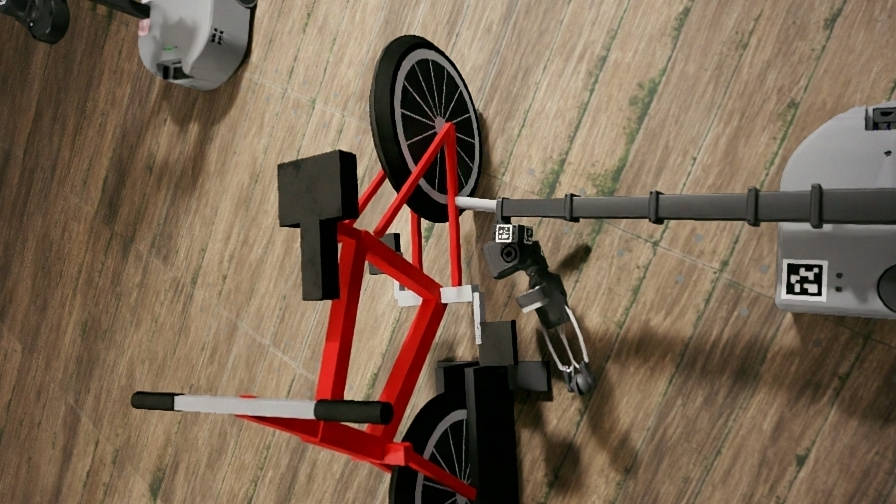

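{"name": "execute_actions", "arguments": {"actions": [{"r1": {"base": {"translate_m": 0.25}}}], "cameras": []}}

{"name": "execute_actions", "arguments": {"actions": [{"r1": {"base": {"rotate_rad": -1.45}}}], "cameras": []}}

{"name": "execute_actions", "arguments": {"actions": [{"r1": {"base": {"translate_m": 0.8}, "joints": {"head_pan_rad": -1.57, "head_tilt_rad": -0.9}}}], "cameras": ["r1_head_camera", "r1_nav_camera"]}}

Scene clock: 1116.07 s.
r1.base_odometry: x=-1.996 y=+1.914 heading=+2.875 (m, m, rad; r1's odometry frame)
r1.turned_by_wheels: +0.000 (rad since the last result)
r1.turned_by_imu: +0.001 (rad since the last result)
r1.base_tilt: forward=-0.4 right=+1.4 (deg)
r1.lidar_m: 2.92 1.83 1.65 1.66 2.01 3.88 4.48 1.61 1.06 3.10 3.77 4.30
r1.head_depth_mm: 2682 2886 2215 1845 1550 1326 1168 / 2773 2998 2282 1840 1540 1321 1166 / 2868 3000 2280 1830 1545 1329 1159 / 2956 2970 2247 1836 1533 1323 1162 / 3083 2992 2267 1823 1524 1315 1159 / 3213 2936 2254 1820 1524 1315 1152 / 3346 2962 2262 1809 1516 1304 1147
r1.base_status: done
r1.joint_positions: lift_m=+0.261 arm_m=+0.002 wrist_yaw_rad=+2.998 wrist_pitch_rad=-0.414 wrist_roll_rad=+0.006 gripper_m=+0.030 head_pan_rad=-1.577 head_tilt_rad=-0.791
r1.joint_status: not commanded
r1.motor_effort: left_wheel=+1(9) right_wheel=+0(5) lift_m=+10(9) arm_m=-4(3) wrist_yaw_rad=+2(2) wrist_pitch_rad=+7(7) wrist_roll_rad=-3(3) gripper_m=-1(1) head_pan_rad=+4(4) head_tilt_rad=-6(7) (%)
r1.hand_pose: x=+0.0109 y=+0.0756 z=+0.2744 quat_wxyz=(+0.195, +0.702, +0.095, +0.678) (m; r1's base frame)
r1.wrist_depth_mm: - - - - - - - / - - - - - - - / 983 944 889 858 844 793 767 / 740 722 686 668 656 631 617 / 593 580 - 565 549 526 508 / 493 515 - - 438 442 432 / 435 - - - 394 385 375
r2.base_odometry: x=-1.897 y=+2.621 heading=+2.597 (m, m, rad; r2's odometry frame)
r2.turned_by_wheels: +0.000 (rad since the last result)
r2.turned_by_imu: -0.001 (rad since the last result)
r2.base_tilt: forward=-1.4 right=-2.4 (deg)
r2.lidar_m: 1.91 1.23 1.12 1.13 1.40 2.80 4.66 3.97 0.80 0.69 0.76 4.11
r2.head_depth_mm: 2572 2099 1778 1504 1378 1232 1122 / 2516 2098 1776 1354 1374 1229 1133 / 2475 2061 1040 1302 1374 1226 - / 2521 2053 1073 1497 1337 1210 - / 2465 2009 1752 1448 1338 1215 1092 / 2439 1947 1096 1308 1343 1208 1098 / 2409 2019 1705 1220 1335 1200 1090
r2.base_status: not commanded
r2.joint_positions: lift_m=+0.020 arm_m=+0.450 wrist_yaw_rad=+1.998 wrist_pitch_rad=-0.021 wrist_roll_rad=+0.006 gripper_m=+0.000 head_pan_rad=-1.564 head_tilt_rad=-0.990
r2.joint_status: not commanded
r2.motor_effort: left_wheel=+0(1) right_wheel=-1(1) lift_m=+18(18) arm_m=+6(7) wrist_yaw_rad=+2(3) wrist_pitch_rad=+7(7) wrist_roll_rad=-1(1) gripper_m=-2(2) head_pan_rad=-2(2) head_tilt_rad=-4(3) (%)
r2.hand_pose: x=+0.2114 y=-0.4887 z=+0.1297 quat_wxyz=(+0.388, +0.600, -0.377, +0.589) (m; r2's base frame)
r2.wrist_depth_mm: - - - - - - - / - - - - - - - / - - - - - - 408 / - - - - - - 357 / 563 568 578 653 595 538 347 / 383 386 394 - 401 402 335 / 294 295 297 286 286 301 290
pictures: none
No camera images: the call's "cameras" was empty. Leave "cameras" out to get every camera's image.

Scene clock: 1118.20 s.
r1.base_odometry: x=-1.996 y=+1.914 heading=+1.425 (m, m, rad; r1's odometry frame)
r1.turned_by_wheels: -1.450 (rad since the last result)
r1.turned_by_imu: -1.422 (rad since the last result)
r1.base_tilt: forward=-0.4 right=+1.5 (deg)
r1.lidar_m: 3.18 4.23 4.30 2.41 1.73 1.65 1.69 2.24 4.44 4.58 1.17 1.07
r1.head_depth_mm: 3902 3050 2298 1844 1539 1324 1162 / 3980 3011 2283 1841 1542 1323 1162 / - 3033 2274 1833 1537 1321 1164 / - 2992 2267 1834 1536 1314 1159 / - 2987 2256 1818 1536 1317 1156 / - 2936 2243 1824 1530 1311 1152 / 3758 2943 2248 1816 1518 1312 1150
r1.base_status: done
r1.joint_positions: lift_m=+0.261 arm_m=+0.002 wrist_yaw_rad=+2.998 wrist_pitch_rad=-0.414 wrist_roll_rad=+0.006 gripper_m=+0.030 head_pan_rad=-1.577 head_tilt_rad=-0.791
r1.joint_status: not commanded
r1.motor_effort: left_wheel=+2(14) right_wheel=-1(6) lift_m=+9(9) arm_m=-3(4) wrist_yaw_rad=+2(1) wrist_pitch_rad=+7(7) wrist_roll_rad=-3(3) gripper_m=+0(0) head_pan_rad=+3(4) head_tilt_rad=-6(6) (%)
r1.hand_pose: x=+0.0109 y=+0.0756 z=+0.2744 quat_wxyz=(+0.195, +0.702, +0.095, +0.678) (m; r1's base frame)
r1.wrist_depth_mm: - - - - - - - / - - - - - - - / 982 931 905 867 827 794 779 / 743 716 700 662 656 631 616 / 590 575 - 561 547 523 506 / 493 502 - - 442 444 429 / 435 - - - 389 384 376
r2.base_odometry: x=-1.897 y=+2.621 heading=+2.597 (m, m, rad; r2's odometry frame)
r2.turned_by_wheels: +0.000 (rad since the last result)
r2.turned_by_imu: +0.000 (rad since the last result)
r2.base_tilt: forward=-1.4 right=-2.2 (deg)
r2.lidar_m: 1.91 1.23 1.12 1.13 1.40 2.80 4.67 3.99 0.80 0.69 0.76 4.13
r2.head_depth_mm: 2542 2104 1781 1501 1384 1227 1118 / 2534 2061 1771 1351 1372 1233 1133 / 2486 2099 1039 1298 1363 1227 - / 2477 2049 1074 1513 1332 1221 - / 2444 2027 1746 1444 1336 1211 1102 / 2430 1941 1101 1308 1335 1211 1098 / 2376 1995 1701 1224 1336 1214 1086
r2.base_status: not commanded
r2.joint_positions: lift_m=+0.020 arm_m=+0.450 wrist_yaw_rad=+1.998 wrist_pitch_rad=-0.021 wrist_roll_rad=+0.006 gripper_m=+0.000 head_pan_rad=-1.564 head_tilt_rad=-0.990
r2.joint_status: not commanded
r2.motor_effort: left_wheel=+0(1) right_wheel=+0(1) lift_m=+18(18) arm_m=+7(7) wrist_yaw_rad=+2(3) wrist_pitch_rad=+7(7) wrist_roll_rad=-1(1) gripper_m=-2(3) head_pan_rad=-3(2) head_tilt_rad=-4(4) (%)
r2.hand_pose: x=+0.2114 y=-0.4887 z=+0.1297 quat_wxyz=(+0.388, +0.600, -0.377, +0.589) (m; r2's base frame)
r2.wrist_depth_mm: - - - - - - - / - - - - - - - / - - - - - - 407 / - - - - - - 356 / 566 564 580 640 588 546 345 / 385 384 387 - 403 405 337 / 296 296 296 285 288 305 294
pictures: none
No camera images: the call's "cameras" was empty. Leave "cameras" out to get every camera's image.

Scene clock: 1122.63 s.
r1.base_odometry: x=-1.880 y=+2.705 heading=+1.425 (m, m, rad; r1's odometry frame)
r1.turned_by_wheels: +0.000 (rad since the last result)
r1.turned_by_imu: +0.005 (rad since the last result)
r1.base_tilt: forward=-0.5 right=+1.5 (deg)
r1.lidar_m: 2.47 3.29 3.93 3.47 2.46 2.35 2.42 3.22 4.80 0.66 1.43 2.41
r1.head_depth_mm: 3250 2480 1995 1671 1440 1272 1133 / 3215 2452 1975 1667 1451 1274 1135 / 3174 2433 1980 1668 1443 1269 1155 / 3169 2279 1558 1357 1405 1269 1164 / 3202 2423 1875 1561 1437 1258 1129 / 3136 2415 1966 1591 1442 1264 1126 / 2858 2412 1978 1619 1433 1259 1124
r1.base_status: done
r1.joint_positions: lift_m=+0.261 arm_m=+0.002 wrist_yaw_rad=+2.998 wrist_pitch_rad=-0.414 wrist_roll_rad=+0.006 gripper_m=+0.030 head_pan_rad=-1.577 head_tilt_rad=-0.889
r1.joint_status: all done
r1.motor_effort: left_wheel=+2(11) right_wheel=-1(3) lift_m=+9(9) arm_m=-3(4) wrist_yaw_rad=+0(2) wrist_pitch_rad=+7(6) wrist_roll_rad=-3(3) gripper_m=-1(0) head_pan_rad=+3(4) head_tilt_rad=-7(22) (%)
r1.hand_pose: x=+0.0109 y=+0.0756 z=+0.2744 quat_wxyz=(+0.195, +0.702, +0.095, +0.678) (m; r1's base frame)
r1.wrist_depth_mm: - - - - - - - / - - - - - - - / 971 930 904 846 845 800 781 / 738 714 678 667 643 631 623 / 584 575 - 565 557 526 512 / 488 508 - - 440 445 434 / 433 - - - 393 386 377
r2.base_odometry: x=-1.897 y=+2.621 heading=+2.597 (m, m, rad; r2's odometry frame)
r2.turned_by_wheels: +0.000 (rad since the last result)
r2.turned_by_imu: -0.001 (rad since the last result)
r2.base_tilt: forward=-1.4 right=-2.3 (deg)
r2.lidar_m: 1.91 1.23 1.12 1.13 1.39 2.80 4.63 1.42 0.80 0.69 0.76 4.13
r2.head_depth_mm: 2562 2111 1798 1509 1377 1231 1117 / 2538 2095 1768 1361 1365 1237 1128 / 2510 2082 1037 1293 1368 1228 - / 2458 2030 1079 1502 1342 1214 - / 2445 2039 1737 1439 1334 1223 1095 / 2431 1944 1095 1304 1333 1199 1095 / 2436 2013 1726 1232 1345 1203 1088
r2.base_status: not commanded
r2.joint_positions: lift_m=+0.020 arm_m=+0.450 wrist_yaw_rad=+1.998 wrist_pitch_rad=-0.021 wrist_roll_rad=+0.006 gripper_m=+0.000 head_pan_rad=-1.564 head_tilt_rad=-0.990
r2.joint_status: not commanded
r2.motor_effort: left_wheel=+1(0) right_wheel=-1(1) lift_m=+18(18) arm_m=+6(6) wrist_yaw_rad=+3(2) wrist_pitch_rad=+7(7) wrist_roll_rad=-1(1) gripper_m=-2(2) head_pan_rad=-2(2) head_tilt_rad=-3(4) (%)
r2.hand_pose: x=+0.2114 y=-0.4887 z=+0.1297 quat_wxyz=(+0.388, +0.600, -0.377, +0.589) (m; r2's base frame)
r2.wrist_depth_mm: - - - - - - - / - - - - - - - / - - - - - - 407 / - - - - - - 356 / 559 563 581 645 589 545 343 / 387 387 391 - 401 403 337 / 294 294 295 286 286 305 293
pictures: r1_head_camera (sideways: a quarter turn clockwise sets it upright), r1_nav_camera (sideways: a quarter turn counterclockwise sets it upright)
Images, in order (width x height): r1_head_camera 896x504, r1_nav_camera 672x504.

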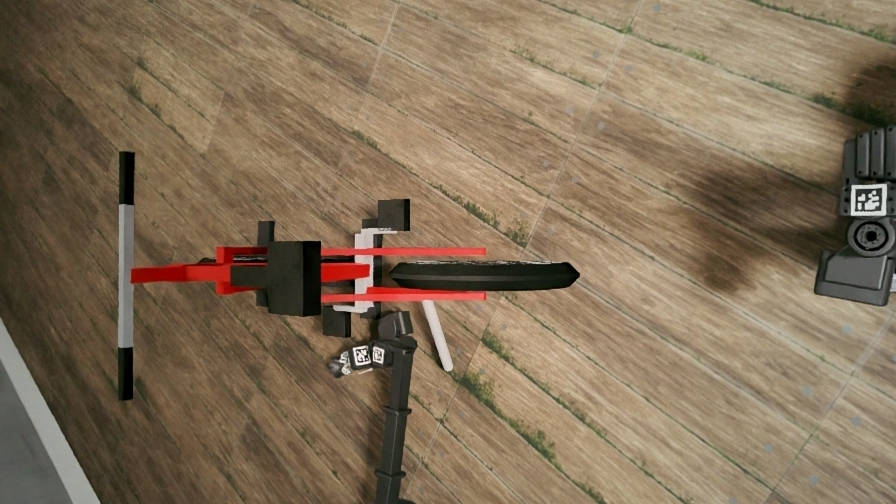

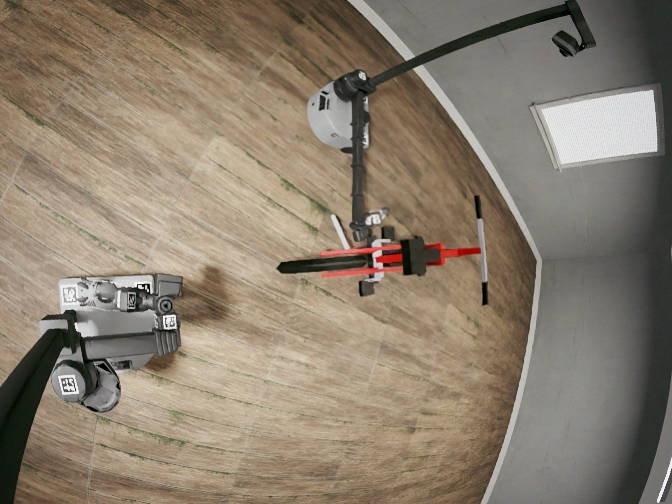

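{"name": "execute_actions", "arguments": {"actions": [{"r1": {"base": {"translate_m": 0.078}, "joints": {"lift_m": 0.4}}}], "cameras": []}}

{"name": "execute_actions", "arguments": {"actions": [{"r1": {"joints": {"wrist_yaw_rad": 0.0, "gripper_m": 0.13, "arm_m": 0.12}}}], "cameras": []}}

{"name": "execute_actions", "arguments": {"actions": [{"r1": {"joints": {"wrist_pitch_rad": 0.0, "lift_m": 0.085, "arm_m": 0.2}}}], "cameras": ["r1_wrist_camera", "r1_head_camera"]}}

Scene clock: 1135.80 s.
r1.base_odometry: x=-1.868 y=+2.782 heading=+1.425 (m, m, rad; r1's odometry frame)
r1.turned_by_wheels: +0.000 (rad since the last result)
r1.turned_by_imu: +0.000 (rad since the last result)
r1.base_tilt: forward=-0.4 right=+1.3 (deg)
r1.lidar_m: 2.40 3.20 3.89 3.58 2.52 2.42 2.49 3.31 4.82 0.66 1.38 2.34
r1.head_depth_mm: 3213 2471 2014 1668 1445 1275 1134 / 3222 2462 1989 1679 1445 1271 1149 / 3169 2442 1934 1634 1439 1273 1169 / 3179 2347 1570 1557 1413 1266 1184 / 3209 2439 1972 1588 1439 1264 1131 / 3029 2424 1961 1618 1434 1258 1126 / 2868 2398 1964 1602 1439 1264 1125
r1.base_status: done
r1.joint_positions: lift_m=+0.399 arm_m=+0.002 wrist_yaw_rad=+2.998 wrist_pitch_rad=-0.414 wrist_roll_rad=+0.006 gripper_m=+0.030 head_pan_rad=-1.577 head_tilt_rad=-0.889
r1.joint_status: all done
r1.motor_effort: left_wheel=+2(12) right_wheel=-1(4) lift_m=+42(45) arm_m=-3(4) wrist_yaw_rad=+1(1) wrist_pitch_rad=+7(7) wrist_roll_rad=-3(3) gripper_m=+1(1) head_pan_rad=+4(4) head_tilt_rad=-6(7) (%)
r1.hand_pose: x=+0.0109 y=+0.0755 z=+0.4127 quat_wxyz=(+0.195, +0.702, +0.095, +0.678) (m; r1's base frame)
r1.wrist_depth_mm: - - - - - - - / - - - - - - - / - - - - - - - / - 963 919 890 888 859 841 / 781 788 - 745 749 707 702 / 663 656 645 606 597 598 587 / 574 567 - 565 529 526 515
r2.base_odometry: x=-1.897 y=+2.621 heading=+2.597 (m, m, rad; r2's odometry frame)
r2.turned_by_wheels: +0.000 (rad since the last result)
r2.turned_by_imu: -0.001 (rad since the last result)
r2.base_tilt: forward=-1.4 right=-2.3 (deg)
r2.lidar_m: 1.91 1.23 1.12 1.13 1.40 2.80 4.67 1.38 0.80 0.69 0.76 4.13
r2.head_depth_mm: 2544 2092 1810 1494 1375 1241 1115 / 2508 2069 1792 1359 1375 1230 1135 / 2533 2056 1038 1298 1368 1227 - / 2451 2040 1079 1496 1330 1210 - / 2429 1995 1757 1461 1331 1216 1105 / 2432 1926 1092 1308 1351 1207 1098 / 2400 2004 1711 1214 1335 1201 1091
r2.base_status: not commanded
r2.joint_positions: lift_m=+0.020 arm_m=+0.450 wrist_yaw_rad=+1.998 wrist_pitch_rad=-0.021 wrist_roll_rad=+0.006 gripper_m=+0.000 head_pan_rad=-1.564 head_tilt_rad=-0.990
r2.joint_status: not commanded
r2.motor_effort: left_wheel=+1(0) right_wheel=+0(1) lift_m=+18(18) arm_m=+7(6) wrist_yaw_rad=+3(2) wrist_pitch_rad=+7(7) wrist_roll_rad=-1(1) gripper_m=-2(3) head_pan_rad=-2(1) head_tilt_rad=-4(3) (%)
r2.hand_pose: x=+0.2114 y=-0.4887 z=+0.1297 quat_wxyz=(+0.388, +0.600, -0.377, +0.589) (m; r2's base frame)
r2.wrist_depth_mm: - - - - - - - / - - - - - - - / - - - - - - 406 / - - - - - - 353 / 567 573 567 646 590 544 347 / 384 390 395 - 398 403 338 / 293 297 296 287 287 303 292
pictures: none
No camera images: the call's "cameras" was empty. Leave "cameras" out to get every camera's image.

Scene clock: 1138.30 s.
r1.base_odometry: x=-1.868 y=+2.782 heading=+1.425 (m, m, rad; r1's odometry frame)
r1.turned_by_wheels: +0.000 (rad since the last result)
r1.turned_by_imu: +0.000 (rad since the last result)
r1.base_tilt: forward=-0.4 right=+1.4 (deg)
r1.lidar_m: 2.40 3.20 3.88 3.56 2.52 2.42 2.49 3.30 4.86 0.66 1.38 2.34
r1.head_depth_mm: 3203 2454 1994 1677 1445 1277 1131 / 3219 2456 1998 1676 1441 1269 1131 / 3175 2443 1937 1636 1444 1344 1130 / 3182 2357 1568 1565 1415 1264 1127 / 3158 2448 1983 1587 1438 1264 1133 / 3063 2428 1975 1619 1439 1266 1130 / 2859 2411 1962 1610 1428 1256 1126
r1.base_status: not commanded
r1.joint_positions: lift_m=+0.399 arm_m=+0.120 wrist_yaw_rad=+0.003 wrist_pitch_rad=-0.414 wrist_roll_rad=+0.004 gripper_m=+0.130 head_pan_rad=-1.577 head_tilt_rad=-0.889
r1.joint_status: all done
r1.motor_effort: left_wheel=+2(2) right_wheel=-1(1) lift_m=+41(41) arm_m=+4(4) wrist_yaw_rad=-3(3) wrist_pitch_rad=+7(7) wrist_roll_rad=-2(3) gripper_m=+1(80) head_pan_rad=+4(4) head_tilt_rad=-7(7) (%)
r1.hand_pose: x=-0.0208 y=-0.4895 z=+0.4127 quat_wxyz=(+0.691, +0.146, -0.693, -0.145) (m; r1's base frame)
r1.wrist_depth_mm: - - - - - - - / - - - 928 - - - / 807 862 - 603 - - - / 758 910 906 603 904 853 840 / 788 793 757 716 730 723 695 / 659 657 630 627 613 572 588 / 565 559 544 542 535 514 513
r2.base_odometry: x=-1.897 y=+2.621 heading=+2.597 (m, m, rad; r2's odometry frame)
r2.turned_by_wheels: +0.000 (rad since the last result)
r2.turned_by_imu: +0.000 (rad since the last result)
r2.base_tilt: forward=-1.3 right=-2.3 (deg)
r2.lidar_m: 1.91 1.23 1.12 1.13 1.39 2.81 4.64 1.38 0.80 0.69 0.76 4.14
r2.head_depth_mm: 2546 2079 1783 1514 1378 1238 1121 / 2536 2086 1785 1361 1367 1232 1132 / 2492 2079 1040 1294 1363 1230 - / 2488 2049 1074 1496 1322 1217 - / 2453 2010 1734 1464 1330 1210 1100 / 2422 1914 1093 1304 1336 1211 1100 / 2396 2005 1698 1226 1334 1203 1098
r2.base_status: not commanded
r2.joint_positions: lift_m=+0.020 arm_m=+0.450 wrist_yaw_rad=+1.998 wrist_pitch_rad=-0.021 wrist_roll_rad=+0.006 gripper_m=+0.000 head_pan_rad=-1.564 head_tilt_rad=-0.990
r2.joint_status: not commanded
r2.motor_effort: left_wheel=+0(0) right_wheel=-2(1) lift_m=+18(18) arm_m=+7(7) wrist_yaw_rad=+3(3) wrist_pitch_rad=+7(7) wrist_roll_rad=-1(1) gripper_m=-2(2) head_pan_rad=-2(1) head_tilt_rad=-3(3) (%)
r2.hand_pose: x=+0.2114 y=-0.4887 z=+0.1297 quat_wxyz=(+0.388, +0.600, -0.377, +0.589) (m; r2's base frame)
r2.wrist_depth_mm: - - - - - - - / - - - - - - - / - - - - - - 406 / - - - - - - 357 / 563 569 578 647 585 538 345 / 386 391 388 - 399 402 336 / 294 292 294 286 287 305 292
pictures: none
No camera images: the call's "cameras" was empty. Leave "cameras" out to get every camera's image.

Scene clock: 1142.00 s.
r1.base_odometry: x=-1.868 y=+2.782 heading=+1.425 (m, m, rad; r1's odometry frame)
r1.turned_by_wheels: +0.000 (rad since the last result)
r1.turned_by_imu: +0.000 (rad since the last result)
r1.base_tilt: forward=-0.3 right=+1.4 (deg)
r1.lidar_m: 2.41 3.21 3.90 3.57 2.52 2.42 2.50 3.30 4.83 1.00 1.38 2.34
r1.head_depth_mm: 3200 2455 1975 1674 1453 1276 1133 / 3232 2455 1991 1668 1446 1271 1128 / 3177 2439 1934 1641 1439 1288 1128 / 3154 2343 1564 1567 1413 1291 1134 / 3159 2426 1980 1588 1439 1264 1127 / 3079 2422 1962 1633 1433 1261 1122 / 2844 2412 1965 1602 1436 1261 1126
r1.base_status: not commanded
r1.joint_positions: lift_m=+0.086 arm_m=+0.200 wrist_yaw_rad=+0.002 wrist_pitch_rad=-0.027 wrist_roll_rad=+0.004 gripper_m=+0.130 head_pan_rad=-1.577 head_tilt_rad=-0.889
r1.joint_status: all done
r1.motor_effort: left_wheel=+2(1) right_wheel=-1(1) lift_m=+9(39) arm_m=+4(5) wrist_yaw_rad=-3(2) wrist_pitch_rad=+13(13) wrist_roll_rad=-3(2) gripper_m=+0(1) head_pan_rad=+4(4) head_tilt_rad=-7(7) (%)
r1.hand_pose: x=-0.0209 y=-0.6001 z=+0.1936 quat_wxyz=(+0.706, +0.011, -0.708, -0.009) (m; r1's base frame)
r1.wrist_depth_mm: - - - 265 - - - / - - - 240 - - - / - - 681 233 - - - / 703 - - 238 - 951 905 / 643 707 660 255 612 634 574 / 488 488 463 412 448 401 429 / 382 367 364 357 347 340 334
r2.base_odometry: x=-1.897 y=+2.621 heading=+2.597 (m, m, rad; r2's odometry frame)
r2.turned_by_wheels: +0.000 (rad since the last result)
r2.turned_by_imu: -0.001 (rad since the last result)
r2.base_tilt: forward=-1.4 right=-2.3 (deg)
r2.lidar_m: 1.90 1.23 1.12 1.13 1.39 2.80 4.66 1.38 0.81 0.69 0.76 4.12
r2.head_depth_mm: 2512 2105 1789 1504 1381 1238 1114 / 2509 2091 1770 1362 1374 1228 1130 / 2510 2055 1031 1297 1372 1224 - / 2491 2042 1071 1493 1337 1215 - / 2473 2049 1727 1452 1330 1213 1099 / 2440 1936 1092 1305 1343 1208 1094 / 2402 1978 1700 1226 1343 1204 1090
r2.base_status: not commanded
r2.joint_positions: lift_m=+0.020 arm_m=+0.450 wrist_yaw_rad=+1.998 wrist_pitch_rad=-0.021 wrist_roll_rad=+0.006 gripper_m=+0.000 head_pan_rad=-1.564 head_tilt_rad=-0.990
r2.joint_status: not commanded
r2.motor_effort: left_wheel=+1(1) right_wheel=+0(1) lift_m=+18(18) arm_m=+7(7) wrist_yaw_rad=+2(3) wrist_pitch_rad=+7(7) wrist_roll_rad=-1(1) gripper_m=-2(1) head_pan_rad=-2(3) head_tilt_rad=-3(4) (%)
r2.hand_pose: x=+0.2114 y=-0.4887 z=+0.1297 quat_wxyz=(+0.388, +0.600, -0.377, +0.589) (m; r2's base frame)
r2.wrist_depth_mm: - - - - - - - / - - - - - - - / - - - - - - 406 / - - - - - - 357 / 563 567 583 636 590 539 346 / 386 388 393 - 400 407 340 / 296 296 296 284 286 304 291
pictures: r1_head_camera (sideways: a quarter turn clockwise sets it upright), r1_wrist_camera
Images, in order (width x height): r1_head_camera 896x504, r1_wrist_camera 644x364.

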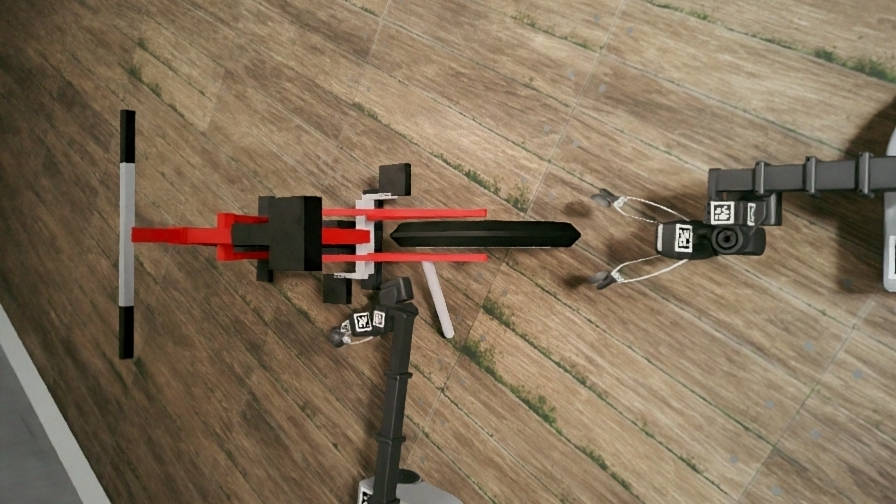

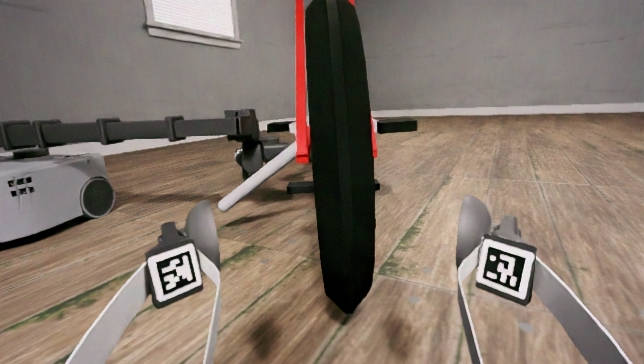

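{"name": "execute_actions", "arguments": {"actions": [{"r1": {"joints": {"arm_m": 0.40, "gripper_m": 0.085}, "contact_limits": {"arm_m": 12}}, "r2": {"joints": {"lift_m": 0.0, "arm_m": 0.43}}}], "cameras": ["r1_wrist_camera", "r1_head_camera"]}}

Scene clock: 1159.27 s.
r1.base_odometry: x=-1.868 y=+2.782 heading=+1.424 (m, m, rad; r1's odometry frame)
r1.turned_by_wheels: -0.001 (rad since the last result)
r1.turned_by_imu: -0.001 (rad since the last result)
r1.base_tilt: forward=-0.3 right=+1.4 (deg)
r1.lidar_m: 2.40 3.21 3.90 3.58 2.51 2.42 2.49 3.29 4.84 0.75 1.38 2.33
r1.head_depth_mm: 3200 2456 2010 1679 1455 1271 1131 / 3185 2441 1996 1681 1442 1266 1135 / 3179 2449 1944 1626 1471 1274 1150 / 3185 2345 1560 1556 1407 1264 1139 / 3155 2451 1971 1591 1439 1263 1124 / 3055 2438 1976 1627 1432 1262 1126 / 2880 2410 1948 1603 1431 1259 1127
r1.base_status: not commanded
r1.joint_positions: lift_m=+0.086 arm_m=+0.377 wrist_yaw_rad=-0.023 wrist_pitch_rad=-0.013 wrist_roll_rad=+0.004 gripper_m=+0.085 head_pan_rad=-1.577 head_tilt_rad=-0.890
r1.joint_status: arm_m contact_stop (moved +0.177 of +0.200); the others done
r1.on_its_own: arm_m is slack since a contact_stop, until your next command for it (your +0.400 is given up); wrist_yaw_rad is at rest, and its effort (+19) is outside its rest range (-12 to +12)
r1.motor_effort: left_wheel=-9(10) right_wheel=+10(12) lift_m=+9(9) arm_m=+0(14) wrist_yaw_rad=+19(18) wrist_pitch_rad=+6(13) wrist_roll_rad=-2(2) gripper_m=-5(81) head_pan_rad=+3(4) head_tilt_rad=-6(7) (%)
r1.contact_limits: arm_m 12 (drawing in: default 22, maximum 37; extending or still: default 31, maximum 50)
r1.hand_pose: x=-0.0274 y=-0.7778 z=+0.1972 quat_wxyz=(+0.706, -0.003, -0.708, -0.013) (m; r1's base frame)
r1.wrist_depth_mm: - - - 56 - - - / - - 77 54 73 - - / - - 74 53 66 - - / 630 969 462 52 65 999 943 / 672 721 70 51 61 624 600 / 507 500 71 51 63 436 435 / 383 380 354 54 62 349 343
r2.base_odometry: x=-1.897 y=+2.621 heading=+2.597 (m, m, rad; r2's odometry frame)
r2.turned_by_wheels: +0.000 (rad since the last result)
r2.turned_by_imu: -0.001 (rad since the last result)
r2.base_tilt: forward=-1.5 right=-2.4 (deg)
r2.lidar_m: 1.91 1.23 1.12 1.13 1.39 2.81 4.65 1.38 0.80 0.69 0.76 4.11
r2.head_depth_mm: 2557 2095 1783 1468 1385 1236 1128 / 2494 2102 1749 1302 1362 1227 1124 / 2525 2060 1040 1289 1364 1228 - / 2480 2055 1067 1479 1330 1225 - / 2456 2029 1742 1452 1326 1214 1097 / 2443 1939 1011 1299 1341 1204 1096 / 2415 1996 1698 1214 1342 1199 1091
r2.base_status: not commanded
r2.joint_positions: lift_m=+0.000 arm_m=+0.430 wrist_yaw_rad=+1.998 wrist_pitch_rad=-0.021 wrist_roll_rad=+0.006 gripper_m=+0.000 head_pan_rad=-1.564 head_tilt_rad=-0.990
r2.joint_status: all done
r2.motor_effort: left_wheel=+1(1) right_wheel=+0(1) lift_m=+18(14) arm_m=-5(6) wrist_yaw_rad=+3(3) wrist_pitch_rad=+7(7) wrist_roll_rad=-1(1) gripper_m=-2(2) head_pan_rad=-2(2) head_tilt_rad=-4(3) (%)
r2.hand_pose: x=+0.2114 y=-0.4695 z=+0.1097 quat_wxyz=(+0.388, +0.600, -0.377, +0.589) (m; r2's base frame)
r2.wrist_depth_mm: - - - - - - - / - - - - - - - / - - - - - - 533 / 934 961 977 - - - 397 / 506 510 519 579 533 531 390 / 348 348 351 - 361 361 342 / 266 265 267 257 256 274 276
pictures: r1_head_camera (sideways: a quarter turn clockwise sets it upright), r1_wrist_camera
Images, in order (width x height): r1_head_camera 896x504, r1_wrist_camera 644x364.

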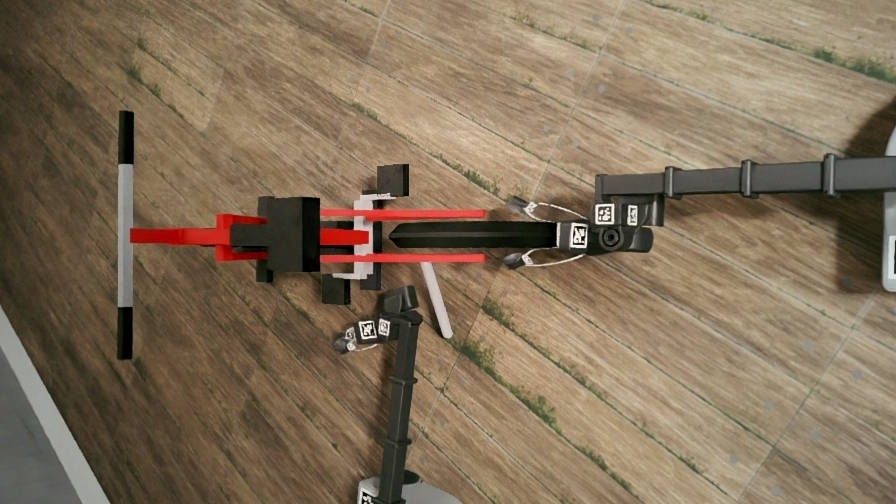

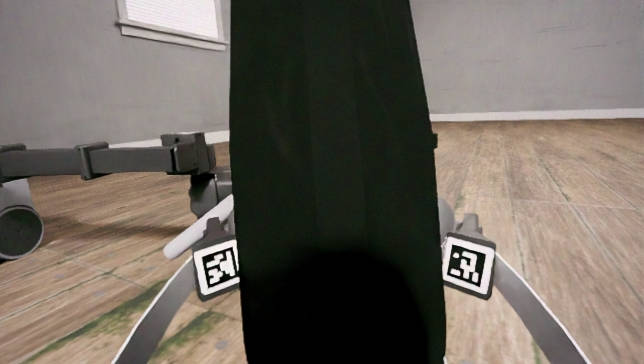

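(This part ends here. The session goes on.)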